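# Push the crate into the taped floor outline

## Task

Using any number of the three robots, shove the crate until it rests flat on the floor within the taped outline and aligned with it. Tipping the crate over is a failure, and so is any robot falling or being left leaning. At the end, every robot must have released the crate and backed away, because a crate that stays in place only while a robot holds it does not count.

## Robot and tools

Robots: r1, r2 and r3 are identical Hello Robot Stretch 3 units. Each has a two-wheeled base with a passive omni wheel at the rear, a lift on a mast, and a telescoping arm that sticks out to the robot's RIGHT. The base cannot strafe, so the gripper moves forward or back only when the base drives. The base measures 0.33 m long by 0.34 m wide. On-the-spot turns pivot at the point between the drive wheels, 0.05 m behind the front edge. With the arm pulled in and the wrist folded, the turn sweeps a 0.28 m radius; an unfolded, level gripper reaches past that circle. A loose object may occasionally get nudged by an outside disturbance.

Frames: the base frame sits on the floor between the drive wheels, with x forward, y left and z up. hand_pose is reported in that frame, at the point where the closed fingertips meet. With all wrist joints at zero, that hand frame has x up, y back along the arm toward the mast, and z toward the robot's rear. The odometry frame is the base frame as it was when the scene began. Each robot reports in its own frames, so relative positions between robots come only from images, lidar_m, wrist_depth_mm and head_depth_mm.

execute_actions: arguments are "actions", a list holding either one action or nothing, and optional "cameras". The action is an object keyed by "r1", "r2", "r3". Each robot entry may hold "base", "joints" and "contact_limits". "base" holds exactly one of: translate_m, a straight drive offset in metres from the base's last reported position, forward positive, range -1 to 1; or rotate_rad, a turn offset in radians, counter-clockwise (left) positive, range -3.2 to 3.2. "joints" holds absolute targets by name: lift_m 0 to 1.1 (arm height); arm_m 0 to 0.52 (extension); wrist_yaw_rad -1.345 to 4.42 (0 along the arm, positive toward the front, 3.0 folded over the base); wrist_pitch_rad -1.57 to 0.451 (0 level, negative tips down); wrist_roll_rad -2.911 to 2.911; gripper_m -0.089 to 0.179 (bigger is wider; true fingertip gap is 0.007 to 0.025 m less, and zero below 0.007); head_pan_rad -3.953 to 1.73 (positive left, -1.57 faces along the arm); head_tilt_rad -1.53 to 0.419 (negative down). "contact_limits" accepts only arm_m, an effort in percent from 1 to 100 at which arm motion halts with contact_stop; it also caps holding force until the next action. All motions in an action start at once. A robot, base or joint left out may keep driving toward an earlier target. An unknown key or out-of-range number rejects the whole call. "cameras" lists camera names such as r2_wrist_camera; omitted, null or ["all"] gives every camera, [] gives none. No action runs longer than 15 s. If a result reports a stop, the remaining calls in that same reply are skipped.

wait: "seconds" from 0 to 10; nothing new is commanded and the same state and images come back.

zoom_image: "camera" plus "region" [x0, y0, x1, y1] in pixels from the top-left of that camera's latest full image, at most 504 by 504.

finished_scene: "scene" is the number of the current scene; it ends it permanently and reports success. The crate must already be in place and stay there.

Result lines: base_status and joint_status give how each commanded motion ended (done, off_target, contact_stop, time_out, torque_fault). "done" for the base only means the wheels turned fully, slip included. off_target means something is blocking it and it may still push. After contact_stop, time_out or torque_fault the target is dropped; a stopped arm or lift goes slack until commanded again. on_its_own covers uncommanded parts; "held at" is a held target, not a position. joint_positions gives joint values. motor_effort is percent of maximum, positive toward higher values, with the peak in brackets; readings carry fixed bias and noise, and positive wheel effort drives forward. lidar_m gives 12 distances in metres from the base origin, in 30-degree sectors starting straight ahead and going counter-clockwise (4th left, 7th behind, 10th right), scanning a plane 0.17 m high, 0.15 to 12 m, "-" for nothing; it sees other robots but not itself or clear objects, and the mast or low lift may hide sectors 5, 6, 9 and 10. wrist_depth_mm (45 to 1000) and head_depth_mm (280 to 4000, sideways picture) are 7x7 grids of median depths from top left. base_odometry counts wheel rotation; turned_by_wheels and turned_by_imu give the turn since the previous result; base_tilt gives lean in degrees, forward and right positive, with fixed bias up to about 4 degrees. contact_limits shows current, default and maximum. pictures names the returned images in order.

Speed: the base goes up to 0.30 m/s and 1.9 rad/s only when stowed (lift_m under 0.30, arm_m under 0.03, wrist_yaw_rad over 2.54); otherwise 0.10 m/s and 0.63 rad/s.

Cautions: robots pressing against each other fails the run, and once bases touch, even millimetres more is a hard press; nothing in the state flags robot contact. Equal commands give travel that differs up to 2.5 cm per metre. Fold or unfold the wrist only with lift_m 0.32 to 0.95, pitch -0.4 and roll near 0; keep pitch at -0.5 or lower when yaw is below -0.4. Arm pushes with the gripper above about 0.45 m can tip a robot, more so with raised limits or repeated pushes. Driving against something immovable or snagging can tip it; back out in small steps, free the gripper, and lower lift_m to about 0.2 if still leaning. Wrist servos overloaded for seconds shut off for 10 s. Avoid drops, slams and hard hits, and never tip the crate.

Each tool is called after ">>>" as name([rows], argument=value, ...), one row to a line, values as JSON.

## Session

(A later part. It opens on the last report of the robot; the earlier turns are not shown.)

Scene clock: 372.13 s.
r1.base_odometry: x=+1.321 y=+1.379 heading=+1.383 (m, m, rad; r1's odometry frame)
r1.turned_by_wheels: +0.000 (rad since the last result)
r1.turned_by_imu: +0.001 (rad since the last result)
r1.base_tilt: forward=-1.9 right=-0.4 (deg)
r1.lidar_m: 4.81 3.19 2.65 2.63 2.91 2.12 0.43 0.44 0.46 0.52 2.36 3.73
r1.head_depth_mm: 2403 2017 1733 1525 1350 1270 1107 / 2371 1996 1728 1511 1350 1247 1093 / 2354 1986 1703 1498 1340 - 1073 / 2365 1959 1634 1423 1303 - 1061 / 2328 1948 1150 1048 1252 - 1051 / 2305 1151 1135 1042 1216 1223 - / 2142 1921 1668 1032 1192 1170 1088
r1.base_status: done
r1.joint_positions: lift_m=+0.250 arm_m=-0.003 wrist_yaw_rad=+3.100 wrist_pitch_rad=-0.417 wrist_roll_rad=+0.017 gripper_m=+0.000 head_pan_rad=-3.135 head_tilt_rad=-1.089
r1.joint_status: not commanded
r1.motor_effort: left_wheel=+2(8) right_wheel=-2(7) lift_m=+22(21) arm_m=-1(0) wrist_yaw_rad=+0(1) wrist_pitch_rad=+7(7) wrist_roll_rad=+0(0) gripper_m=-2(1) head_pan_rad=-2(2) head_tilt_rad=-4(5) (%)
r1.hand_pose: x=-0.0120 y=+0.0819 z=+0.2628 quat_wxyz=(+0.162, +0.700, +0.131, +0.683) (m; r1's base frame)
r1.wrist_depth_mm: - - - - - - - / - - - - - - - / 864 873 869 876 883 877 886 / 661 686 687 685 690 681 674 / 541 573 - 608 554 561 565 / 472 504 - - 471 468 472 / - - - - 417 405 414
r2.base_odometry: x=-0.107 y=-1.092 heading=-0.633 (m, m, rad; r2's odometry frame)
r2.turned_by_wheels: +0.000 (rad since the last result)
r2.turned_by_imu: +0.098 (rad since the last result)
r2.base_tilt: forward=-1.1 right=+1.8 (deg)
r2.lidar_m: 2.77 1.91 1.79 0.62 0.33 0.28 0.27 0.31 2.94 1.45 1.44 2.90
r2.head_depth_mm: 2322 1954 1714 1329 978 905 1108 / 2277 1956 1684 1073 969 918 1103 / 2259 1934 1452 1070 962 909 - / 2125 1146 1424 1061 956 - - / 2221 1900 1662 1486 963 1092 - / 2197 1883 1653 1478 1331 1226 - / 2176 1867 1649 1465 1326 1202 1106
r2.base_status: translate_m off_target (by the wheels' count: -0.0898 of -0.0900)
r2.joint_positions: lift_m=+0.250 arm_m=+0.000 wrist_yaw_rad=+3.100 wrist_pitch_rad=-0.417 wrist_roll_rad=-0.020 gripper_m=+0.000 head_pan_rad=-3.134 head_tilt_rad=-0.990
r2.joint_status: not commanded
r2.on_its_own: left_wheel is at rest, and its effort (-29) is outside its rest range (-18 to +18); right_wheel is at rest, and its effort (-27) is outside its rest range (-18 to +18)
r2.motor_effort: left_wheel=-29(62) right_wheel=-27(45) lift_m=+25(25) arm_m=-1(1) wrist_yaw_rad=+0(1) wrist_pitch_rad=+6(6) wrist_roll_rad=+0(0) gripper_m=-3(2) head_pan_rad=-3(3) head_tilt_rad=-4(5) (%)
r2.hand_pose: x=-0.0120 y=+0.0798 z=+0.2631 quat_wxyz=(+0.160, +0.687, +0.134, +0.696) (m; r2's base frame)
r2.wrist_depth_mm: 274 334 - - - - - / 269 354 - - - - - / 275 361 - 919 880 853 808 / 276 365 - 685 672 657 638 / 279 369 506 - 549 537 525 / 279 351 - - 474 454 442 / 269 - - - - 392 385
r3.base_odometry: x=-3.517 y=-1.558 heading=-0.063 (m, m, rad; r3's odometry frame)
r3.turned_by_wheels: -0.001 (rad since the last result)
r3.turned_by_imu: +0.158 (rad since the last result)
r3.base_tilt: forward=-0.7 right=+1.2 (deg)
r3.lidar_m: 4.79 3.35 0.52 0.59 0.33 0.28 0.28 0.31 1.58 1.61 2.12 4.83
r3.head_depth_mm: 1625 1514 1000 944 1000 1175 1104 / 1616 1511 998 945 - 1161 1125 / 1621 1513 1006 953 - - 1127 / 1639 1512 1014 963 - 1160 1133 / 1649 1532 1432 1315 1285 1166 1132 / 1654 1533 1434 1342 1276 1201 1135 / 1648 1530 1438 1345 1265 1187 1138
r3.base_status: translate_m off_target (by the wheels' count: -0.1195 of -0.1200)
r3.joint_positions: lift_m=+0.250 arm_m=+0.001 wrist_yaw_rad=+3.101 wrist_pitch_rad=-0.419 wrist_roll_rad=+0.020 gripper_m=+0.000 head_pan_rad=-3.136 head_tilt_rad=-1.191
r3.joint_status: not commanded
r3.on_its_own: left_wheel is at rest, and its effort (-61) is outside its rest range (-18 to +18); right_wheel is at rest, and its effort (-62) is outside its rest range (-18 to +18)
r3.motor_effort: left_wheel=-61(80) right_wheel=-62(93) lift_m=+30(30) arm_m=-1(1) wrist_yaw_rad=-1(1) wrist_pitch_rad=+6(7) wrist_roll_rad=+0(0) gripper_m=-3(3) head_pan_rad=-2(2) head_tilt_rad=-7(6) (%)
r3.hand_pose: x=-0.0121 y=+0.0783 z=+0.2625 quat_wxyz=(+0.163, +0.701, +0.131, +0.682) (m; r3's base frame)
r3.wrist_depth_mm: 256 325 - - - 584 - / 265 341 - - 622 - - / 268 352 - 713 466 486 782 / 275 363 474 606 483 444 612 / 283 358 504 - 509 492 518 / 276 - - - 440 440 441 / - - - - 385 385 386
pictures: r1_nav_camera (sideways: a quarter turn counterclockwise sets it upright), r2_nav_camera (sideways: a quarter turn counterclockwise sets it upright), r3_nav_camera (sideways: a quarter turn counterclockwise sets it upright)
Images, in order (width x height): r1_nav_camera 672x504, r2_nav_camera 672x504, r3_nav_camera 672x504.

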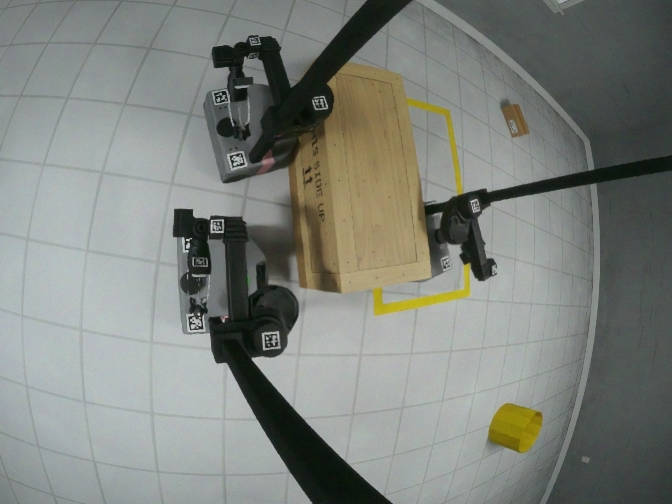

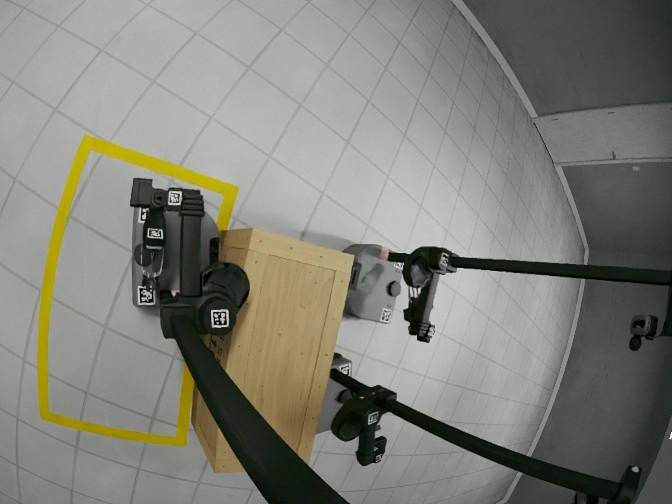

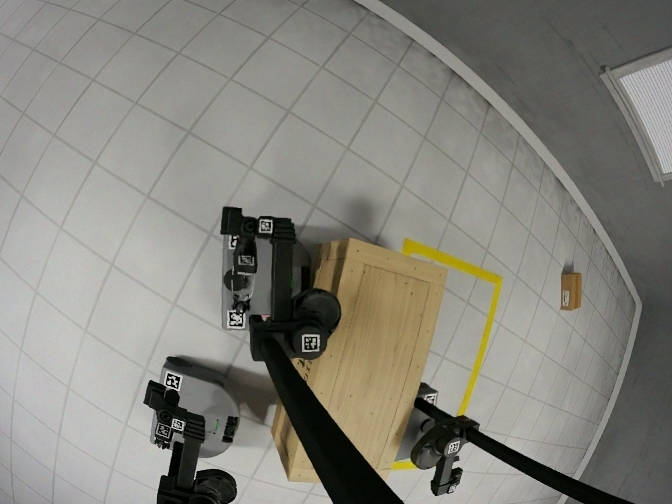

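>>> execute_actions([
  {"r1":{"base":{"rotate_rad":-1.52}},"r2":{"base":{"rotate_rad":-0.47}},"r3":{"base":{"rotate_rad":-1.83}}},
], cameras=[])

>>> execute_actions([
  {"r1":{"base":{"translate_m":0.15}},"r2":{"base":{"translate_m":0.58}},"r3":{"base":{"translate_m":0.12}}},
], cameras=[])

>>> execute_actions([
  {"r1":{"base":{"rotate_rad":1.50}},"r2":{"base":{"rotate_rad":0.25}},"r3":{"base":{"rotate_rad":1.52}}},
], cameras=["r1_nav_camera","r2_nav_camera","r3_nav_camera"])

Scene clock: 386.10 s.
r1.base_odometry: x=+1.321 y=+1.379 heading=-0.137 (m, m, rad; r1's odometry frame)
r1.turned_by_wheels: -1.520 (rad since the last result)
r1.turned_by_imu: -1.521 (rad since the last result)
r1.base_tilt: forward=-1.8 right=-0.4 (deg)
r1.lidar_m: 0.45 2.44 4.08 4.83 3.09 2.63 2.64 2.99 2.12 0.43 0.44 0.52
r1.head_depth_mm: 2319 2008 1730 1527 1352 1270 1104 / 2337 2010 1718 1507 1338 1257 1097 / 2362 1984 1711 1498 1336 - 1075 / 2349 1967 1703 1482 1355 - 1058 / 2322 1934 1691 1483 1320 - 1052 / 2303 1944 1679 1471 1326 1219 - / 2293 1920 1654 1457 1308 1187 1090
r1.base_status: done
r1.joint_positions: lift_m=+0.250 arm_m=-0.003 wrist_yaw_rad=+3.100 wrist_pitch_rad=-0.417 wrist_roll_rad=+0.017 gripper_m=+0.000 head_pan_rad=-3.135 head_tilt_rad=-1.089
r1.joint_status: not commanded
r1.motor_effort: left_wheel=+2(9) right_wheel=-3(8) lift_m=+21(21) arm_m=-1(1) wrist_yaw_rad=+0(0) wrist_pitch_rad=+7(7) wrist_roll_rad=+0(0) gripper_m=-2(2) head_pan_rad=-1(1) head_tilt_rad=-5(5) (%)
r1.hand_pose: x=-0.0120 y=+0.0819 z=+0.2628 quat_wxyz=(+0.162, +0.700, +0.131, +0.683) (m; r1's base frame)
r1.wrist_depth_mm: - - - - - - - / - - - - - - - / 877 870 881 894 886 874 874 / 671 689 679 688 705 686 679 / 559 561 - 595 555 559 559 / 476 502 - - 477 468 477 / - - - - 408 410 410
r2.base_odometry: x=-0.107 y=-1.091 heading=-1.103 (m, m, rad; r2's odometry frame)
r2.turned_by_wheels: -0.470 (rad since the last result)
r2.turned_by_imu: -0.464 (rad since the last result)
r2.base_tilt: forward=-1.2 right=+1.8 (deg)
r2.lidar_m: 2.90 2.58 1.87 1.80 0.54 0.32 0.28 0.28 3.04 2.94 1.45 1.46
r2.head_depth_mm: 2315 1978 1715 1081 1004 1253 1110 / 2283 1954 1621 1077 993 1238 1101 / 2151 1232 1429 1072 976 1132 - / 2241 1198 1469 1066 956 - - / 2218 1904 1669 1054 952 993 - / 2178 1894 1599 1050 948 1012 - / 2186 1799 1384 1401 1265 1189 1105
r2.base_status: done
r2.joint_positions: lift_m=+0.250 arm_m=+0.000 wrist_yaw_rad=+3.100 wrist_pitch_rad=-0.417 wrist_roll_rad=-0.020 gripper_m=+0.000 head_pan_rad=-3.134 head_tilt_rad=-0.990
r2.joint_status: not commanded
r2.motor_effort: left_wheel=+2(10) right_wheel=-1(36) lift_m=+25(26) arm_m=-1(1) wrist_yaw_rad=+0(0) wrist_pitch_rad=+6(6) wrist_roll_rad=+0(0) gripper_m=-1(3) head_pan_rad=-2(3) head_tilt_rad=-4(5) (%)
r2.hand_pose: x=-0.0120 y=+0.0798 z=+0.2631 quat_wxyz=(+0.160, +0.687, +0.134, +0.696) (m; r2's base frame)
r2.wrist_depth_mm: 500 - - - - - - / 471 - - - - - - / 448 913 - 903 867 847 818 / 418 669 - 694 673 653 640 / 398 561 574 - 550 535 526 / 379 503 - - 472 452 446 / 338 - - - - 393 387
r3.base_odometry: x=-3.517 y=-1.558 heading=-1.893 (m, m, rad; r3's odometry frame)
r3.turned_by_wheels: -1.830 (rad since the last result)
r3.turned_by_imu: -1.779 (rad since the last result)
r3.base_tilt: forward=-0.7 right=+1.3 (deg)
r3.lidar_m: 1.58 1.80 3.03 4.84 3.72 0.51 0.51 0.40 0.29 0.28 0.29 1.58
r3.head_depth_mm: 1616 916 1231 1314 1255 1185 1120 / 1625 979 1241 1295 - 1168 1125 / 1639 1512 1072 1312 - - 1126 / 1635 1510 1402 1341 - 1173 1130 / 1637 1525 1425 1339 1288 1165 1135 / 1638 1543 1240 1167 1173 1108 1123 / 1653 1536 1021 956 908 865 847
r3.base_status: done
r3.joint_positions: lift_m=+0.250 arm_m=+0.001 wrist_yaw_rad=+3.101 wrist_pitch_rad=-0.419 wrist_roll_rad=+0.020 gripper_m=+0.000 head_pan_rad=-3.136 head_tilt_rad=-1.191
r3.joint_status: not commanded
r3.motor_effort: left_wheel=+2(41) right_wheel=-2(78) lift_m=+30(31) arm_m=-1(1) wrist_yaw_rad=+0(1) wrist_pitch_rad=+6(6) wrist_roll_rad=-1(1) gripper_m=-2(3) head_pan_rad=-3(3) head_tilt_rad=-5(6) (%)
r3.hand_pose: x=-0.0120 y=+0.0783 z=+0.2625 quat_wxyz=(+0.163, +0.701, +0.131, +0.682) (m; r3's base frame)
r3.wrist_depth_mm: - - - - - - - / - - - - - - - / 792 789 - 785 794 780 778 / 627 629 628 626 623 628 625 / 517 517 537 - 515 516 518 / 458 - - - 443 442 441 / - - - - 384 385 389
pictures: none
No camera images: the call's "cameras" was empty. Leave "cameras" out to get every camera's image.

Scene clock: 389.70 s.
r1.base_odometry: x=+1.470 y=+1.358 heading=-0.136 (m, m, rad; r1's odometry frame)
r1.turned_by_wheels: +0.000 (rad since the last result)
r1.turned_by_imu: +0.001 (rad since the last result)
r1.base_tilt: forward=-1.8 right=-0.4 (deg)
r1.lidar_m: 0.42 2.27 3.81 4.78 3.26 2.78 2.78 3.16 0.45 0.43 0.44 0.49
r1.head_depth_mm: 2389 2033 1741 1517 1355 1271 1111 / 2380 2015 1729 1496 1346 1248 1100 / 2358 1980 1706 1492 1337 - 1072 / 2333 1957 1701 1490 1350 - 1059 / 2336 1963 1691 1484 1323 - 1052 / 2307 1924 1684 1470 1316 1218 - / 2258 1933 1662 1463 1311 1177 1091
r1.base_status: done
r1.joint_positions: lift_m=+0.250 arm_m=-0.003 wrist_yaw_rad=+3.100 wrist_pitch_rad=-0.417 wrist_roll_rad=+0.017 gripper_m=+0.000 head_pan_rad=-3.135 head_tilt_rad=-1.089
r1.joint_status: not commanded
r1.motor_effort: left_wheel=+2(9) right_wheel=-2(7) lift_m=+22(21) arm_m=-1(2) wrist_yaw_rad=+0(0) wrist_pitch_rad=+7(7) wrist_roll_rad=+0(0) gripper_m=-3(3) head_pan_rad=-1(2) head_tilt_rad=-5(4) (%)
r1.hand_pose: x=-0.0120 y=+0.0819 z=+0.2628 quat_wxyz=(+0.162, +0.700, +0.131, +0.683) (m; r1's base frame)
r1.wrist_depth_mm: - - - - - - - / - - - - - - - / 877 913 876 908 870 897 875 / 689 690 692 699 659 676 702 / 567 564 - 603 555 568 581 / 466 511 - - 472 480 472 / - - - - 415 417 415
r2.base_odometry: x=+0.155 y=-1.609 heading=-1.103 (m, m, rad; r2's odometry frame)
r2.turned_by_wheels: +0.000 (rad since the last result)
r2.turned_by_imu: -0.001 (rad since the last result)
r2.base_tilt: forward=-1.0 right=+1.7 (deg)
r2.lidar_m: 2.32 2.40 1.88 1.80 1.87 0.96 0.83 4.18 3.04 2.93 1.12 2.42
r2.head_depth_mm: 2313 1390 1404 1521 1377 1257 1105 / 1611 1384 1350 1518 1367 1240 1107 / 1732 1377 1297 1500 1354 1275 - / 2254 1367 1265 1469 1339 - - / 2110 1352 1243 1451 1341 1249 - / 1806 1690 1565 1459 1335 1224 - / 2129 1859 1636 1459 1321 1204 1105
r2.base_status: done
r2.joint_positions: lift_m=+0.250 arm_m=+0.000 wrist_yaw_rad=+3.100 wrist_pitch_rad=-0.417 wrist_roll_rad=-0.020 gripper_m=+0.000 head_pan_rad=-3.134 head_tilt_rad=-0.990
r2.joint_status: not commanded
r2.motor_effort: left_wheel=+2(14) right_wheel=-2(3) lift_m=+25(25) arm_m=-1(1) wrist_yaw_rad=+0(0) wrist_pitch_rad=+6(7) wrist_roll_rad=+0(0) gripper_m=-2(2) head_pan_rad=-3(3) head_tilt_rad=-4(4) (%)
r2.hand_pose: x=-0.0120 y=+0.0798 z=+0.2631 quat_wxyz=(+0.160, +0.687, +0.134, +0.696) (m; r2's base frame)
r2.wrist_depth_mm: - - - - - - - / - - - - - - - / - 976 - 910 878 849 827 / 757 733 - 685 668 663 635 / 597 588 568 - 544 537 524 / 496 501 - - 467 452 448 / 437 - - - - 391 385
r3.base_odometry: x=-3.555 y=-1.672 heading=-1.893 (m, m, rad; r3's odometry frame)
r3.turned_by_wheels: +0.000 (rad since the last result)
r3.turned_by_imu: +0.000 (rad since the last result)
r3.base_tilt: forward=-0.7 right=+1.2 (deg)
r3.lidar_m: 1.47 1.67 2.81 4.79 3.89 0.48 0.49 0.40 0.29 0.28 0.28 1.47
r3.head_depth_mm: 1613 923 1176 1310 1253 1175 1130 / 1623 970 1230 1290 - 1166 1121 / 1632 1523 1030 1226 - - 1122 / 1633 1528 1393 1330 - 1174 1125 / 1648 1520 1432 1336 1284 1162 1126 / 1650 1534 1141 1156 1168 1105 1135 / 1644 1540 1021 954 907 870 1129
r3.base_status: done
r3.joint_positions: lift_m=+0.250 arm_m=+0.001 wrist_yaw_rad=+3.101 wrist_pitch_rad=-0.419 wrist_roll_rad=+0.020 gripper_m=+0.000 head_pan_rad=-3.136 head_tilt_rad=-1.191
r3.joint_status: not commanded
r3.motor_effort: left_wheel=+2(9) right_wheel=-2(8) lift_m=+30(30) arm_m=+0(0) wrist_yaw_rad=+0(1) wrist_pitch_rad=+6(6) wrist_roll_rad=-1(0) gripper_m=-3(3) head_pan_rad=-3(3) head_tilt_rad=-7(6) (%)
r3.hand_pose: x=-0.0120 y=+0.0783 z=+0.2625 quat_wxyz=(+0.163, +0.701, +0.131, +0.682) (m; r3's base frame)
r3.wrist_depth_mm: - - - - - - - / - - - - - - - / 786 785 - 780 789 778 787 / 627 626 622 618 625 625 626 / 497 517 537 - 517 519 512 / 455 - - - 441 440 441 / - - - - 384 385 385
pictures: none
No camera images: the call's "cameras" was empty. Leave "cameras" out to get every camera's image.

Scene clock: 392.27 s.
r1.base_odometry: x=+1.470 y=+1.358 heading=+1.363 (m, m, rad; r1's odometry frame)
r1.turned_by_wheels: +1.500 (rad since the last result)
r1.turned_by_imu: +1.503 (rad since the last result)
r1.base_tilt: forward=-2.1 right=-0.5 (deg)
r1.lidar_m: 4.77 3.43 2.80 2.77 3.06 0.46 0.43 0.44 0.39 0.49 2.18 3.39
r1.head_depth_mm: 2408 2020 1726 1515 1352 1270 1102 / 2405 1992 1729 1509 1344 1242 1090 / 2230 1857 1693 1092 1302 - 1074 / 1497 1741 1688 1054 1195 - 1061 / 2284 1923 1683 1053 1236 - 1054 / 2290 1938 1659 1038 1201 1222 - / 2258 1922 1664 1034 1108 1146 1074
r1.base_status: done
r1.joint_positions: lift_m=+0.250 arm_m=-0.003 wrist_yaw_rad=+3.100 wrist_pitch_rad=-0.417 wrist_roll_rad=+0.017 gripper_m=+0.000 head_pan_rad=-3.135 head_tilt_rad=-1.089
r1.joint_status: not commanded
r1.motor_effort: left_wheel=-1(6) right_wheel=+3(12) lift_m=+21(21) arm_m=-2(2) wrist_yaw_rad=-1(1) wrist_pitch_rad=+7(7) wrist_roll_rad=+0(0) gripper_m=-2(3) head_pan_rad=-1(2) head_tilt_rad=-4(4) (%)
r1.hand_pose: x=-0.0120 y=+0.0819 z=+0.2628 quat_wxyz=(+0.162, +0.700, +0.131, +0.683) (m; r1's base frame)
r1.wrist_depth_mm: - - - - - - - / - - - - - - - / 865 834 852 871 880 893 894 / 675 689 672 680 672 663 685 / 546 556 - 616 561 563 576 / 464 501 - - 484 471 483 / - - - - 408 413 411
r2.base_odometry: x=+0.155 y=-1.609 heading=-0.853 (m, m, rad; r2's odometry frame)
r2.turned_by_wheels: +0.250 (rad since the last result)
r2.turned_by_imu: +0.253 (rad since the last result)
r2.base_tilt: forward=-1.1 right=+1.7 (deg)
r2.lidar_m: 2.32 2.12 1.81 1.80 2.06 0.87 0.83 3.43 2.94 1.12 1.19 2.32
r2.head_depth_mm: 2315 1400 1266 1474 1370 1256 1114 / 2131 1387 1254 1474 1361 1239 1110 / 1634 1368 1250 1455 1355 1276 - / 2182 1737 1258 1456 1353 - - / 2197 1908 1671 1491 1345 1253 - / 2193 1889 1646 1480 1335 1229 - / 2173 1870 1645 1468 1329 1204 1103
r2.base_status: done
r2.joint_positions: lift_m=+0.250 arm_m=+0.000 wrist_yaw_rad=+3.100 wrist_pitch_rad=-0.417 wrist_roll_rad=-0.020 gripper_m=+0.000 head_pan_rad=-3.134 head_tilt_rad=-0.990
r2.joint_status: not commanded
r2.motor_effort: left_wheel=-2(13) right_wheel=+2(6) lift_m=+25(25) arm_m=-1(1) wrist_yaw_rad=-1(1) wrist_pitch_rad=+6(7) wrist_roll_rad=+0(0) gripper_m=-2(2) head_pan_rad=-3(3) head_tilt_rad=-5(4) (%)
r2.hand_pose: x=-0.0120 y=+0.0798 z=+0.2631 quat_wxyz=(+0.160, +0.687, +0.134, +0.696) (m; r2's base frame)
r2.wrist_depth_mm: - - - - - - - / - - - - - - - / - 984 - 897 876 853 818 / 755 743 - 688 674 655 641 / 599 580 582 - 547 539 527 / 493 505 - - 470 453 444 / 435 - - - - 393 387
r3.base_odometry: x=-3.554 y=-1.672 heading=-0.374 (m, m, rad; r3's odometry frame)
r3.turned_by_wheels: +1.519 (rad since the last result)
r3.turned_by_imu: +1.489 (rad since the last result)
r3.base_tilt: forward=-0.7 right=+1.3 (deg)
r3.lidar_m: 4.80 4.01 0.49 0.49 0.43 0.29 0.28 0.28 1.47 1.47 1.61 2.55
r3.head_depth_mm: 1611 1505 1002 950 1248 1162 1105 / 1621 1508 1005 950 - 1168 1127 / 1622 1522 1011 953 - - 1132 / 1631 1507 1016 960 - 1166 1133 / 1647 1526 1411 1325 1289 1174 1130 / 1644 1517 1428 1345 1271 1201 1136 / 1650 1534 1431 1342 1266 1198 1141
r3.base_status: rotate_rad off_target (by the wheels' count: +1.5191 of +1.5200)
r3.joint_positions: lift_m=+0.250 arm_m=+0.001 wrist_yaw_rad=+3.101 wrist_pitch_rad=-0.419 wrist_roll_rad=+0.020 gripper_m=+0.000 head_pan_rad=-3.136 head_tilt_rad=-1.191
r3.joint_status: not commanded
r3.on_its_own: left_wheel is at rest, and its effort (-40) is outside its rest range (-18 to +18)
r3.motor_effort: left_wheel=-40(40) right_wheel=-11(15) lift_m=+30(30) arm_m=-1(1) wrist_yaw_rad=+0(1) wrist_pitch_rad=+6(6) wrist_roll_rad=+0(0) gripper_m=-3(3) head_pan_rad=-3(3) head_tilt_rad=-8(7) (%)
r3.hand_pose: x=-0.0120 y=+0.0783 z=+0.2625 quat_wxyz=(+0.163, +0.701, +0.131, +0.682) (m; r3's base frame)
r3.wrist_depth_mm: 339 492 - - - - - / 336 504 - 626 - - - / 335 496 - 462 471 782 792 / 333 492 624 476 470 626 628 / 326 456 535 - 508 516 515 / 311 - - - 440 443 438 / - - - - 385 384 387
pictures: r1_nav_camera (sideways: a quarter turn counterclockwise sets it upright), r2_nav_camera (sideways: a quarter turn counterclockwise sets it upright), r3_nav_camera (sideways: a quarter turn counterclockwise sets it upright)
Images, in order (width x height): r1_nav_camera 672x504, r2_nav_camera 672x504, r3_nav_camera 672x504.

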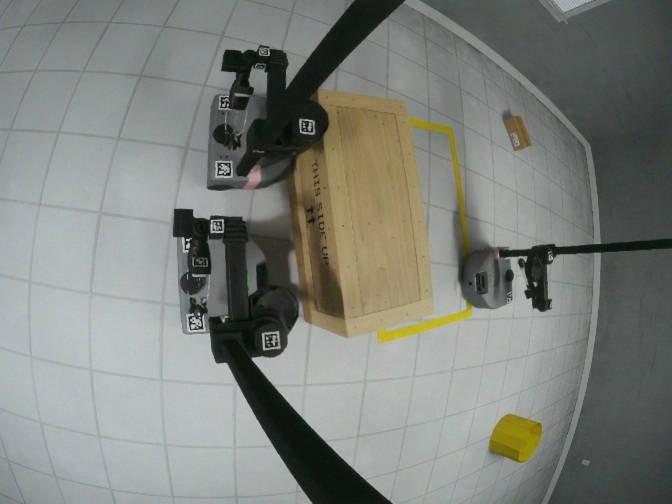

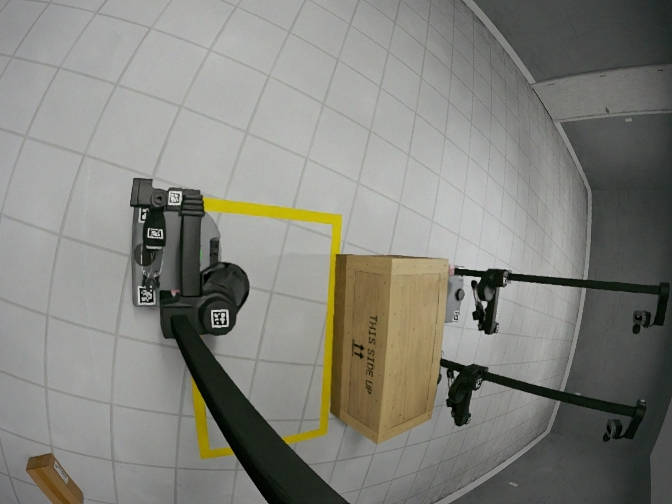

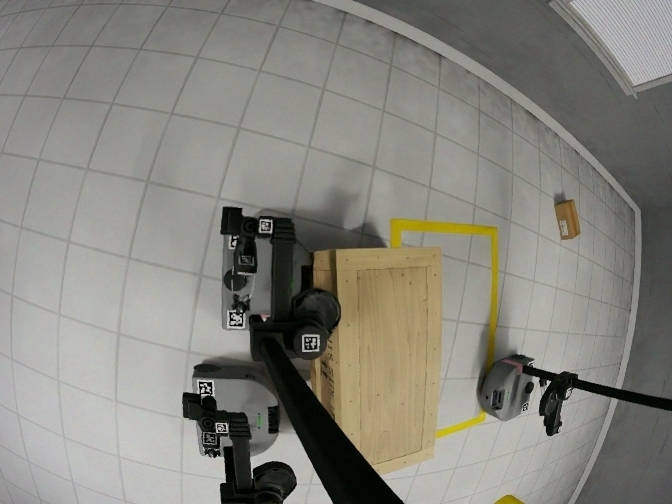

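>>> execute_actions([
  {"r1":{"base":{"translate_m":-0.15}},"r2":{"base":{"translate_m":0.15}},"r3":{"base":{"translate_m":0.002}}},
], cameras=[])

>>> execute_actions([
  {"r1":{"base":{"translate_m":-0.30}},"r3":{"base":{"translate_m":-0.32}}},
], cameras=["r1_nav_camera","r2_nav_camera","r3_nav_camera"])

Scene clock: 397.37 s.
r1.base_odometry: x=+1.439 y=+1.212 heading=+1.363 (m, m, rad; r1's odometry frame)
r1.turned_by_wheels: +0.000 (rad since the last result)
r1.turned_by_imu: +0.001 (rad since the last result)
r1.base_tilt: forward=-1.8 right=-0.5 (deg)
r1.lidar_m: 4.91 3.47 2.82 2.80 3.06 0.30 0.28 0.28 0.37 0.36 2.15 3.34
r1.head_depth_mm: 2402 2013 1733 1515 1353 1272 1110 / 2400 2000 1733 1516 1346 1243 1097 / 2278 1917 1722 1436 978 - 1077 / 1634 1765 1685 1050 960 - 1056 / 2255 1907 1670 1047 948 - 1055 / 2277 1936 1677 1039 944 1192 - / 2296 1915 1665 1034 936 1157 1061
r1.base_status: done
r1.joint_positions: lift_m=+0.250 arm_m=-0.003 wrist_yaw_rad=+3.100 wrist_pitch_rad=-0.417 wrist_roll_rad=+0.017 gripper_m=+0.000 head_pan_rad=-3.135 head_tilt_rad=-1.089
r1.joint_status: not commanded
r1.motor_effort: left_wheel=-1(8) right_wheel=+3(7) lift_m=+21(21) arm_m=-1(1) wrist_yaw_rad=+0(0) wrist_pitch_rad=+7(7) wrist_roll_rad=+0(0) gripper_m=-3(2) head_pan_rad=-1(2) head_tilt_rad=-4(4) (%)
r1.hand_pose: x=-0.0120 y=+0.0819 z=+0.2628 quat_wxyz=(+0.162, +0.700, +0.131, +0.683) (m; r1's base frame)
r1.wrist_depth_mm: - - - - - - - / - - - - - - - / 917 892 853 863 884 866 870 / 680 681 687 684 689 689 676 / 561 562 - 610 551 565 561 / 469 501 - - 481 472 488 / - - - - 405 406 411
r2.base_odometry: x=+0.253 y=-1.722 heading=-0.853 (m, m, rad; r2's odometry frame)
r2.turned_by_wheels: +0.000 (rad since the last result)
r2.turned_by_imu: -0.001 (rad since the last result)
r2.base_tilt: forward=-1.2 right=+1.9 (deg)
r2.lidar_m: 2.18 2.08 1.77 1.77 2.02 1.02 0.98 3.48 2.97 1.11 2.56 2.18
r2.head_depth_mm: 2302 1390 1403 1520 1371 1254 1110 / 2135 1384 1419 1515 1364 1238 1105 / 1647 1378 1415 1508 1354 1278 - / 2150 1421 1474 1492 1345 - - / 2240 1906 1663 1486 1336 1250 - / 2212 1880 1656 1481 1328 1223 - / 2176 1872 1654 1466 1325 1203 1102
r2.base_status: done
r2.joint_positions: lift_m=+0.250 arm_m=+0.000 wrist_yaw_rad=+3.100 wrist_pitch_rad=-0.417 wrist_roll_rad=-0.020 gripper_m=+0.000 head_pan_rad=-3.134 head_tilt_rad=-0.990
r2.joint_status: not commanded
r2.motor_effort: left_wheel=-3(11) right_wheel=+2(7) lift_m=+25(25) arm_m=-1(1) wrist_yaw_rad=+0(0) wrist_pitch_rad=+6(7) wrist_roll_rad=+0(0) gripper_m=-1(2) head_pan_rad=-2(3) head_tilt_rad=-5(5) (%)
r2.hand_pose: x=-0.0120 y=+0.0798 z=+0.2631 quat_wxyz=(+0.160, +0.687, +0.134, +0.696) (m; r2's base frame)
r2.wrist_depth_mm: - - - - - - - / - - - - - - - / - 979 - 912 882 844 816 / 758 726 - 689 667 664 640 / 595 586 578 - 553 531 520 / 495 507 - - 473 452 446 / 438 - - - - 393 386
r3.base_odometry: x=-3.552 y=-1.673 heading=-0.374 (m, m, rad; r3's odometry frame)
r3.turned_by_wheels: +0.000 (rad since the last result)
r3.turned_by_imu: +0.000 (rad since the last result)
r3.base_tilt: forward=-0.7 right=+1.3 (deg)
r3.lidar_m: 4.79 3.99 3.31 0.48 0.43 0.30 0.28 0.28 1.48 1.47 1.62 2.56
r3.head_depth_mm: 1602 1509 998 947 1251 1167 1122 / 1636 1514 1002 949 - 1170 1128 / 1623 1526 1007 955 - - 1133 / 1638 1517 1005 958 - 1170 1127 / 1638 1529 1417 1327 1295 1167 1135 / 1648 1529 1428 1349 1274 1204 1133 / 1668 1531 1433 1348 1272 1200 1133
r3.base_status: done
r3.joint_positions: lift_m=+0.250 arm_m=+0.001 wrist_yaw_rad=+3.101 wrist_pitch_rad=-0.419 wrist_roll_rad=+0.020 gripper_m=+0.000 head_pan_rad=-3.136 head_tilt_rad=-1.191
r3.joint_status: not commanded
r3.motor_effort: left_wheel=-1(28) right_wheel=+4(13) lift_m=+30(30) arm_m=-1(1) wrist_yaw_rad=-1(0) wrist_pitch_rad=+6(6) wrist_roll_rad=-1(0) gripper_m=-3(3) head_pan_rad=-3(3) head_tilt_rad=-6(6) (%)
r3.hand_pose: x=-0.0120 y=+0.0783 z=+0.2625 quat_wxyz=(+0.163, +0.701, +0.131, +0.682) (m; r3's base frame)
r3.wrist_depth_mm: 341 495 - - - - - / 338 512 - 671 - - - / 336 465 - 490 783 789 779 / 333 493 493 483 621 628 615 / 331 455 532 - 517 514 517 / 312 - - - 441 446 441 / - - - - 386 384 384
pictures: none
No camera images: the call's "cameras" was empty. Leave "cameras" out to get every camera's image.

Scene clock: 400.77 s.
r1.base_odometry: x=+1.377 y=+0.918 heading=+1.364 (m, m, rad; r1's odometry frame)
r1.turned_by_wheels: +0.000 (rad since the last result)
r1.turned_by_imu: +0.072 (rad since the last result)
r1.base_tilt: forward=-1.9 right=-0.4 (deg)
r1.lidar_m: 5.21 3.38 2.86 2.86 1.87 0.29 0.28 0.29 0.40 0.37 2.17 3.60
r1.head_depth_mm: 2411 2055 1725 1516 1352 1261 1102 / 2398 1921 1710 1519 1342 1249 1102 / 2376 1511 1587 1076 973 - 1075 / 2216 1609 1608 1057 954 - 1063 / 2308 1946 1680 1048 953 - 1054 / 2314 1931 1676 1043 945 1186 - / 2274 1922 1659 1036 942 1165 1063
r1.base_status: translate_m off_target (by the wheels' count: -0.2999 of -0.3000)
r1.joint_positions: lift_m=+0.250 arm_m=-0.003 wrist_yaw_rad=+3.100 wrist_pitch_rad=-0.417 wrist_roll_rad=+0.017 gripper_m=+0.000 head_pan_rad=-3.135 head_tilt_rad=-1.090
r1.joint_status: not commanded
r1.on_its_own: right_wheel is at rest, and its effort (-25) is outside its rest range (-18 to +18)
r1.motor_effort: left_wheel=-7(71) right_wheel=-25(82) lift_m=+22(21) arm_m=-1(1) wrist_yaw_rad=+0(1) wrist_pitch_rad=+7(7) wrist_roll_rad=+0(0) gripper_m=-2(2) head_pan_rad=-2(1) head_tilt_rad=-4(4) (%)
r1.hand_pose: x=-0.0119 y=+0.0819 z=+0.2628 quat_wxyz=(+0.162, +0.700, +0.131, +0.683) (m; r1's base frame)
r1.wrist_depth_mm: - - - - - - - / - - - - - - - / 866 840 874 872 881 873 855 / 679 677 671 686 672 687 701 / 564 554 - 591 561 559 557 / 469 501 - - 480 487 486 / - - - - 419 415 415
r2.base_odometry: x=+0.253 y=-1.722 heading=-0.853 (m, m, rad; r2's odometry frame)
r2.turned_by_wheels: +0.000 (rad since the last result)
r2.turned_by_imu: -0.001 (rad since the last result)
r2.base_tilt: forward=-1.2 right=+1.8 (deg)
r2.lidar_m: 2.18 2.08 1.77 1.77 0.98 0.73 0.70 3.48 2.98 1.11 2.56 2.17
r2.head_depth_mm: 2310 1967 1223 1272 1367 1259 1112 / 2287 1632 1207 1287 1364 1240 1100 / 2254 1300 1200 1307 1355 1276 - / 2186 1841 1210 1366 1347 - - / 2227 1896 1674 1491 1336 1254 - / 2180 1881 1651 1483 1334 1222 - / 2166 1865 1656 1468 1320 1207 1101
r2.base_status: not commanded
r2.joint_positions: lift_m=+0.250 arm_m=+0.000 wrist_yaw_rad=+3.100 wrist_pitch_rad=-0.417 wrist_roll_rad=-0.020 gripper_m=+0.000 head_pan_rad=-3.134 head_tilt_rad=-0.990
r2.joint_status: not commanded
r2.motor_effort: left_wheel=-3(3) right_wheel=+1(1) lift_m=+25(25) arm_m=-1(1) wrist_yaw_rad=+0(0) wrist_pitch_rad=+7(7) wrist_roll_rad=+0(0) gripper_m=-2(3) head_pan_rad=-3(3) head_tilt_rad=-5(4) (%)
r2.hand_pose: x=-0.0120 y=+0.0798 z=+0.2631 quat_wxyz=(+0.160, +0.687, +0.134, +0.696) (m; r2's base frame)
r2.wrist_depth_mm: - - - - - - - / - - - - - - - / 813 973 - 913 880 854 821 / 728 736 - 691 675 658 637 / 596 593 579 - 549 537 530 / 499 505 - - 472 455 440 / 435 - - - - 391 385
r3.base_odometry: x=-3.850 y=-1.556 heading=-0.374 (m, m, rad; r3's odometry frame)
r3.turned_by_wheels: -0.001 (rad since the last result)
r3.turned_by_imu: +0.064 (rad since the last result)
r3.base_tilt: forward=-0.7 right=+1.3 (deg)
r3.lidar_m: 5.08 3.93 3.37 0.48 0.39 0.29 0.28 0.29 1.41 1.40 1.60 2.70
r3.head_depth_mm: 1615 1507 1003 943 1233 1157 1118 / 1619 1520 1007 954 - 1174 1125 / 1626 1517 1009 958 - - 1125 / 1626 1531 1007 958 - 1166 1120 / 1638 1516 1428 1335 1289 1170 1133 / 1650 1523 1429 1334 1268 1203 1135 / 1651 1543 1427 1350 1276 1195 1136
r3.base_status: translate_m off_target (by the wheels' count: -0.3196 of -0.3200)
r3.joint_positions: lift_m=+0.250 arm_m=+0.001 wrist_yaw_rad=+3.100 wrist_pitch_rad=-0.419 wrist_roll_rad=+0.020 gripper_m=+0.000 head_pan_rad=-3.136 head_tilt_rad=-1.191
r3.joint_status: not commanded
r3.on_its_own: left_wheel is at rest, and its effort (-54) is outside its rest range (-18 to +18); right_wheel is at rest, and its effort (-57) is outside its rest range (-18 to +18)
r3.motor_effort: left_wheel=-54(79) right_wheel=-57(93) lift_m=+30(30) arm_m=-1(1) wrist_yaw_rad=+0(1) wrist_pitch_rad=+7(6) wrist_roll_rad=-1(1) gripper_m=-3(3) head_pan_rad=-3(3) head_tilt_rad=-6(6) (%)
r3.hand_pose: x=-0.0120 y=+0.0783 z=+0.2625 quat_wxyz=(+0.163, +0.701, +0.131, +0.682) (m; r3's base frame)
r3.wrist_depth_mm: 304 422 - - - - - / 306 441 - 627 - - - / 309 435 - 462 788 794 785 / 309 437 579 476 627 622 623 / 307 414 538 - 520 515 517 / 294 - - - 442 443 442 / - - - - 383 387 386
pictures: r1_nav_camera (sideways: a quarter turn counterclockwise sets it upright), r2_nav_camera (sideways: a quarter turn counterclockwise sets it upright), r3_nav_camera (sideways: a quarter turn counterclockwise sets it upright)
Images, in order (width x height): r1_nav_camera 672x504, r2_nav_camera 672x504, r3_nav_camera 672x504.

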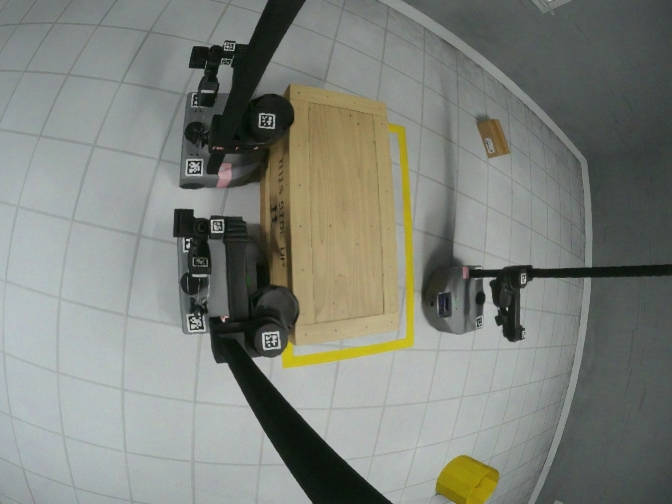

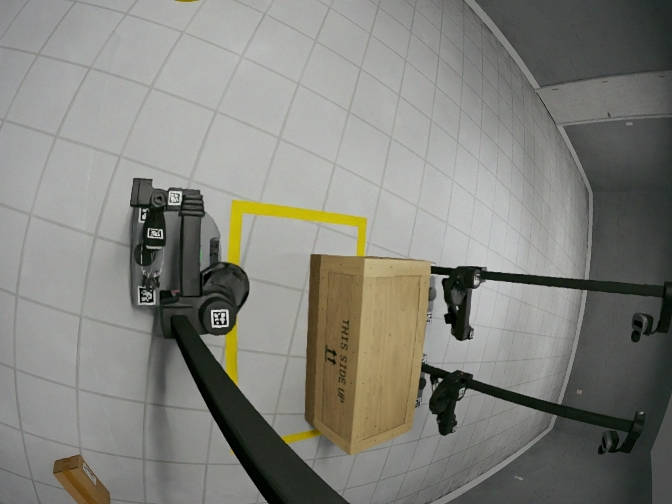

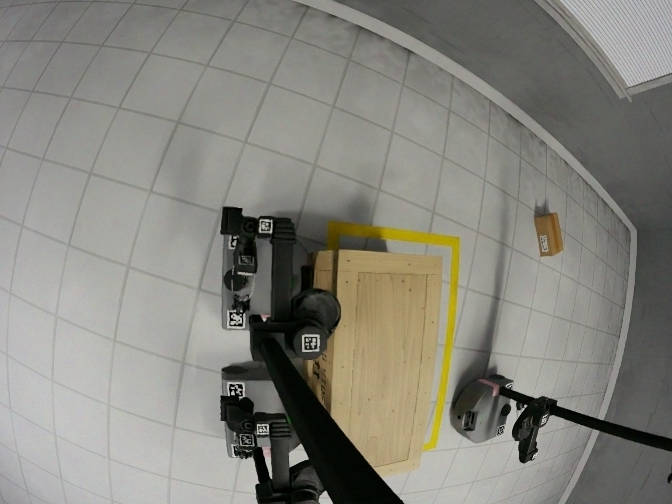

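>>> execute_actions([
  {"r1":{"base":{"rotate_rad":-0.22}},"r3":{"base":{"rotate_rad":-0.22}}},
], cameras=[])

>>> execute_actions([
  {"r1":{"base":{"translate_m":-0.21}},"r3":{"base":{"translate_m":-0.225}}},
], cameras=["r1_nav_camera","r2_nav_camera","r3_nav_camera"])

Scene clock: 404.53 s.
r1.base_odometry: x=+1.377 y=+0.918 heading=+1.144 (m, m, rad; r1's odometry frame)
r1.turned_by_wheels: -0.220 (rad since the last result)
r1.turned_by_imu: -0.219 (rad since the last result)
r1.base_tilt: forward=-2.0 right=-0.3 (deg)
r1.lidar_m: 5.19 4.01 2.96 2.85 2.97 0.31 0.28 0.28 0.33 0.35 0.49 2.72
r1.head_depth_mm: 2416 2012 1740 1513 1352 1268 1111 / 2377 1995 1723 1511 1347 1245 1098 / 2370 1972 1695 1498 1335 - 1071 / 2345 1852 1639 1069 956 - 1058 / 2298 1482 1585 1051 951 - 1053 / 2205 1835 1661 1043 932 1141 - / 2291 1923 1666 1031 931 1140 1064
r1.base_status: done
r1.joint_positions: lift_m=+0.250 arm_m=-0.003 wrist_yaw_rad=+3.100 wrist_pitch_rad=-0.417 wrist_roll_rad=+0.017 gripper_m=+0.000 head_pan_rad=-3.135 head_tilt_rad=-1.090
r1.joint_status: not commanded
r1.motor_effort: left_wheel=+1(8) right_wheel=-2(29) lift_m=+22(21) arm_m=+0(1) wrist_yaw_rad=+0(1) wrist_pitch_rad=+7(7) wrist_roll_rad=+0(0) gripper_m=-2(3) head_pan_rad=-1(2) head_tilt_rad=-4(5) (%)
r1.hand_pose: x=-0.0119 y=+0.0819 z=+0.2628 quat_wxyz=(+0.162, +0.700, +0.131, +0.683) (m; r1's base frame)
r1.wrist_depth_mm: - - - - - - - / - - - - - - - / 867 870 848 900 889 911 891 / 669 661 685 683 686 685 686 / 564 562 - 614 557 566 571 / 466 506 - - 476 476 479 / - - - - 411 418 416
r2.base_odometry: x=+0.253 y=-1.722 heading=-0.853 (m, m, rad; r2's odometry frame)
r2.turned_by_wheels: +0.000 (rad since the last result)
r2.turned_by_imu: -0.001 (rad since the last result)
r2.base_tilt: forward=-1.2 right=+2.0 (deg)
r2.lidar_m: 2.18 2.08 1.77 1.77 0.99 0.73 0.70 3.48 2.97 1.11 2.56 2.18
r2.head_depth_mm: 2300 1960 1221 1271 1372 1258 1111 / 2276 1454 1211 1287 1356 1237 1105 / 2264 1330 1202 1297 1349 1279 - / 2130 1812 1211 1368 1345 - - / 2193 1902 1659 1485 1335 1251 - / 2204 1877 1646 1476 1329 1225 - / 2184 1867 1634 1463 1321 1203 1103
r2.base_status: not commanded
r2.joint_positions: lift_m=+0.250 arm_m=+0.000 wrist_yaw_rad=+3.100 wrist_pitch_rad=-0.417 wrist_roll_rad=-0.020 gripper_m=+0.000 head_pan_rad=-3.134 head_tilt_rad=-0.990
r2.joint_status: not commanded
r2.motor_effort: left_wheel=-3(3) right_wheel=+2(2) lift_m=+26(25) arm_m=-1(1) wrist_yaw_rad=+0(0) wrist_pitch_rad=+7(6) wrist_roll_rad=+0(0) gripper_m=-2(2) head_pan_rad=-3(3) head_tilt_rad=-4(4) (%)
r2.hand_pose: x=-0.0120 y=+0.0798 z=+0.2631 quat_wxyz=(+0.160, +0.687, +0.134, +0.696) (m; r2's base frame)
r2.wrist_depth_mm: - - - - - - - / - - - - - - - / 812 975 - 911 884 846 830 / 733 733 - 691 675 655 643 / 593 584 580 - 544 539 525 / 496 502 - - 469 453 445 / 436 - - - - 391 387
r3.base_odometry: x=-3.850 y=-1.556 heading=-0.594 (m, m, rad; r3's odometry frame)
r3.turned_by_wheels: -0.220 (rad since the last result)
r3.turned_by_imu: -0.215 (rad since the last result)
r3.base_tilt: forward=-0.7 right=+1.2 (deg)
r3.lidar_m: 5.10 4.70 3.45 0.48 0.50 0.31 0.28 0.28 1.45 1.40 1.46 2.03
r3.head_depth_mm: 1439 1490 1006 966 1238 1177 1117 / 1583 1512 1006 965 - 1165 1124 / 1617 1515 1009 957 - - 1124 / 1641 1516 1012 963 - 1166 1131 / 1635 1528 1010 957 1261 1166 1128 / 1653 1534 1416 1345 1274 1202 1137 / 1646 1537 1437 1350 1265 1200 1131
r3.base_status: done
r3.joint_positions: lift_m=+0.250 arm_m=+0.001 wrist_yaw_rad=+3.100 wrist_pitch_rad=-0.419 wrist_roll_rad=+0.020 gripper_m=+0.000 head_pan_rad=-3.136 head_tilt_rad=-1.191
r3.joint_status: not commanded
r3.motor_effort: left_wheel=+2(36) right_wheel=-2(66) lift_m=+30(30) arm_m=-1(1) wrist_yaw_rad=+0(0) wrist_pitch_rad=+7(6) wrist_roll_rad=+0(1) gripper_m=-3(3) head_pan_rad=-3(3) head_tilt_rad=-6(6) (%)
r3.hand_pose: x=-0.0120 y=+0.0783 z=+0.2625 quat_wxyz=(+0.163, +0.701, +0.131, +0.682) (m; r3's base frame)
r3.wrist_depth_mm: 418 - - - - - - / 406 610 - - - - - / 396 487 - 745 790 792 782 / 381 485 468 598 624 626 622 / 371 506 520 - 518 521 516 / 343 - - - 442 441 441 / - - - - 385 386 386
pictures: none
No camera images: the call's "cameras" was empty. Leave "cameras" out to get every camera's image.

Scene clock: 408.20 s.
r1.base_odometry: x=+1.290 y=+0.727 heading=+1.144 (m, m, rad; r1's odometry frame)
r1.turned_by_wheels: +0.000 (rad since the last result)
r1.turned_by_imu: +0.093 (rad since the last result)
r1.base_tilt: forward=-1.9 right=-0.5 (deg)
r1.lidar_m: 5.40 3.69 2.91 2.87 1.75 0.31 0.28 0.28 0.33 0.35 0.49 3.01
r1.head_depth_mm: 2402 2020 1741 1513 1349 - 1104 / 2386 2007 1706 1510 1349 1242 1107 / 2384 1945 1688 1509 1331 - 1077 / 2320 1839 1487 1069 957 - 1058 / 2199 1179 1498 1044 951 - 1060 / 2307 1924 1673 1044 928 1135 - / 2274 1902 1666 1031 922 1136 1064
r1.base_status: done
r1.joint_positions: lift_m=+0.250 arm_m=-0.003 wrist_yaw_rad=+3.100 wrist_pitch_rad=-0.417 wrist_roll_rad=+0.017 gripper_m=+0.000 head_pan_rad=-3.136 head_tilt_rad=-1.091
r1.joint_status: not commanded
r1.motor_effort: left_wheel=-8(58) right_wheel=-10(79) lift_m=+21(21) arm_m=-1(1) wrist_yaw_rad=-1(1) wrist_pitch_rad=+7(7) wrist_roll_rad=+0(0) gripper_m=-1(3) head_pan_rad=-1(1) head_tilt_rad=-3(5) (%)
r1.hand_pose: x=-0.0120 y=+0.0819 z=+0.2628 quat_wxyz=(+0.162, +0.700, +0.131, +0.683) (m; r1's base frame)
r1.wrist_depth_mm: - - - - - - - / - - - - - - - / 851 906 878 870 898 892 906 / 680 682 682 690 681 691 677 / 558 553 - 614 552 558 559 / 471 503 - - 473 478 478 / - - - - 409 410 414
r2.base_odometry: x=+0.253 y=-1.722 heading=-0.853 (m, m, rad; r2's odometry frame)
r2.turned_by_wheels: +0.000 (rad since the last result)
r2.turned_by_imu: -0.001 (rad since the last result)
r2.base_tilt: forward=-1.3 right=+1.9 (deg)
r2.lidar_m: 2.17 2.08 1.77 1.77 0.77 0.53 0.50 3.49 2.97 1.11 2.57 2.18
r2.head_depth_mm: 2307 1975 1223 1085 1309 1259 1113 / 2290 1834 1206 1070 1303 1238 1104 / 2257 1827 1200 1069 1294 1276 - / 2140 1179 1427 1078 1303 - - / 2221 1892 1659 1486 1344 1246 - / 2207 1889 1654 1473 1327 1227 - / 2167 1871 1644 1466 1321 1208 1104
r2.base_status: not commanded
r2.joint_positions: lift_m=+0.250 arm_m=+0.000 wrist_yaw_rad=+3.100 wrist_pitch_rad=-0.417 wrist_roll_rad=-0.020 gripper_m=+0.000 head_pan_rad=-3.134 head_tilt_rad=-0.990
r2.joint_status: not commanded
r2.motor_effort: left_wheel=-3(3) right_wheel=+1(2) lift_m=+25(25) arm_m=-1(1) wrist_yaw_rad=-1(0) wrist_pitch_rad=+7(6) wrist_roll_rad=+0(0) gripper_m=-3(2) head_pan_rad=-2(3) head_tilt_rad=-5(4) (%)
r2.hand_pose: x=-0.0120 y=+0.0798 z=+0.2631 quat_wxyz=(+0.160, +0.687, +0.134, +0.696) (m; r2's base frame)
r2.wrist_depth_mm: 661 - - - - - - / 652 - - - - - - / 629 899 - 913 866 839 818 / 621 726 - 692 682 651 642 / 571 582 579 - 551 534 526 / 495 506 - - 469 455 446 / 441 - - - - 392 383
r3.base_odometry: x=-4.036 y=-1.430 heading=-0.595 (m, m, rad; r3's odometry frame)
r3.turned_by_wheels: -0.001 (rad since the last result)
r3.turned_by_imu: +0.117 (rad since the last result)
r3.base_tilt: forward=-0.7 right=+1.2 (deg)
r3.lidar_m: 5.23 4.21 3.40 0.48 0.48 0.30 0.28 0.28 1.43 1.41 1.53 2.34
r3.head_depth_mm: 1619 1487 1002 958 1253 1168 1123 / 1624 1521 1006 958 - 1165 1122 / 1628 1521 1012 950 - - 1130 / 1632 1523 1011 957 - 1167 1130 / 1653 1525 1009 961 1262 1171 1130 / 1658 1530 1417 1343 1279 1205 1132 / 1656 1534 1436 1357 1279 1205 1144
r3.base_status: translate_m off_target (by the wheels' count: -0.2246 of -0.2250)
r3.joint_positions: lift_m=+0.250 arm_m=+0.001 wrist_yaw_rad=+3.100 wrist_pitch_rad=-0.418 wrist_roll_rad=+0.020 gripper_m=+0.000 head_pan_rad=-3.136 head_tilt_rad=-1.191
r3.joint_status: not commanded
r3.on_its_own: left_wheel is at rest, and its effort (-55) is outside its rest range (-18 to +18); right_wheel is at rest, and its effort (-55) is outside its rest range (-18 to +18)
r3.motor_effort: left_wheel=-55(84) right_wheel=-55(83) lift_m=+31(30) arm_m=-1(1) wrist_yaw_rad=+0(1) wrist_pitch_rad=+6(6) wrist_roll_rad=+0(0) gripper_m=-3(3) head_pan_rad=-3(3) head_tilt_rad=-6(6) (%)
r3.hand_pose: x=-0.0119 y=+0.0783 z=+0.2626 quat_wxyz=(+0.163, +0.701, +0.131, +0.682) (m; r3's base frame)
r3.wrist_depth_mm: 390 610 - - - - - / 381 589 - - - - - / 372 475 - 709 780 781 781 / 365 490 474 588 627 619 625 / 353 515 516 - 516 517 518 / 332 - - - 443 437 442 / - - - - 383 384 386
pictures: r1_nav_camera (sideways: a quarter turn counterclockwise sets it upright), r2_nav_camera (sideways: a quarter turn counterclockwise sets it upright), r3_nav_camera (sideways: a quarter turn counterclockwise sets it upright)
Images, in order (width x height): r1_nav_camera 672x504, r2_nav_camera 672x504, r3_nav_camera 672x504.

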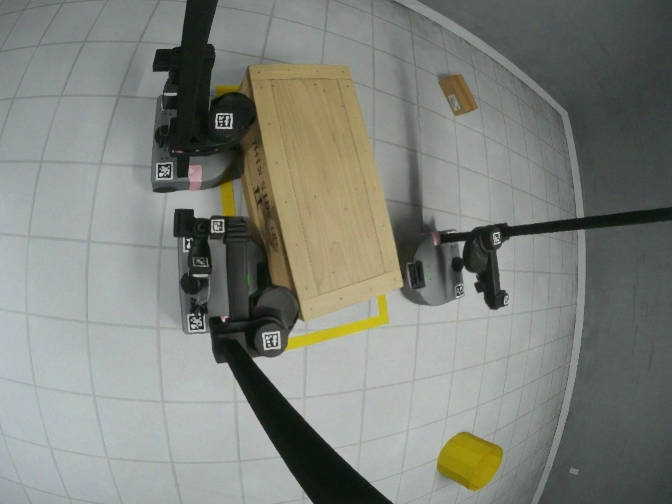

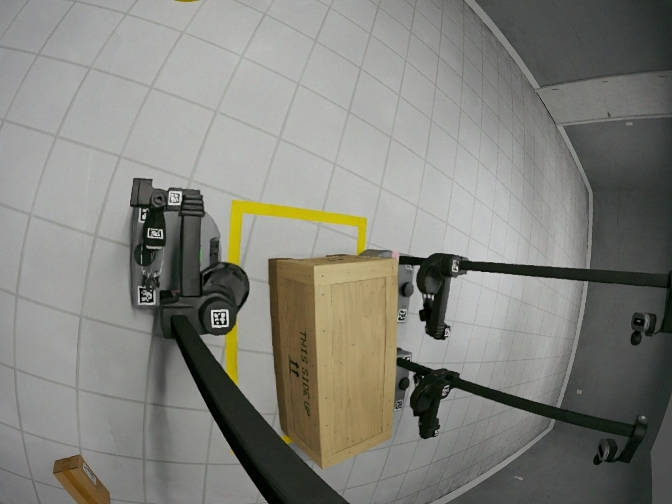

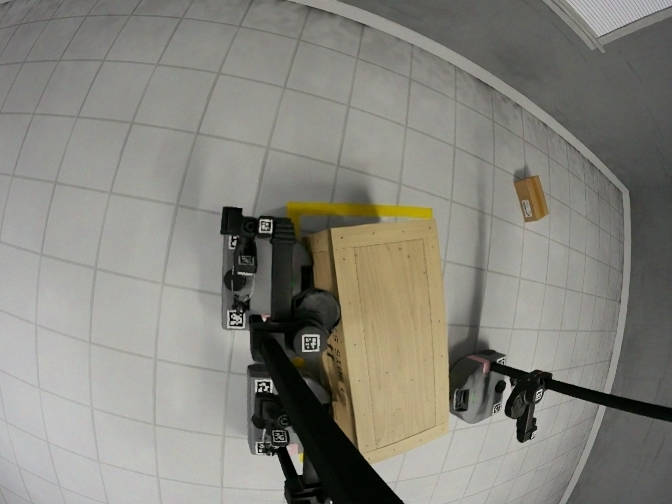

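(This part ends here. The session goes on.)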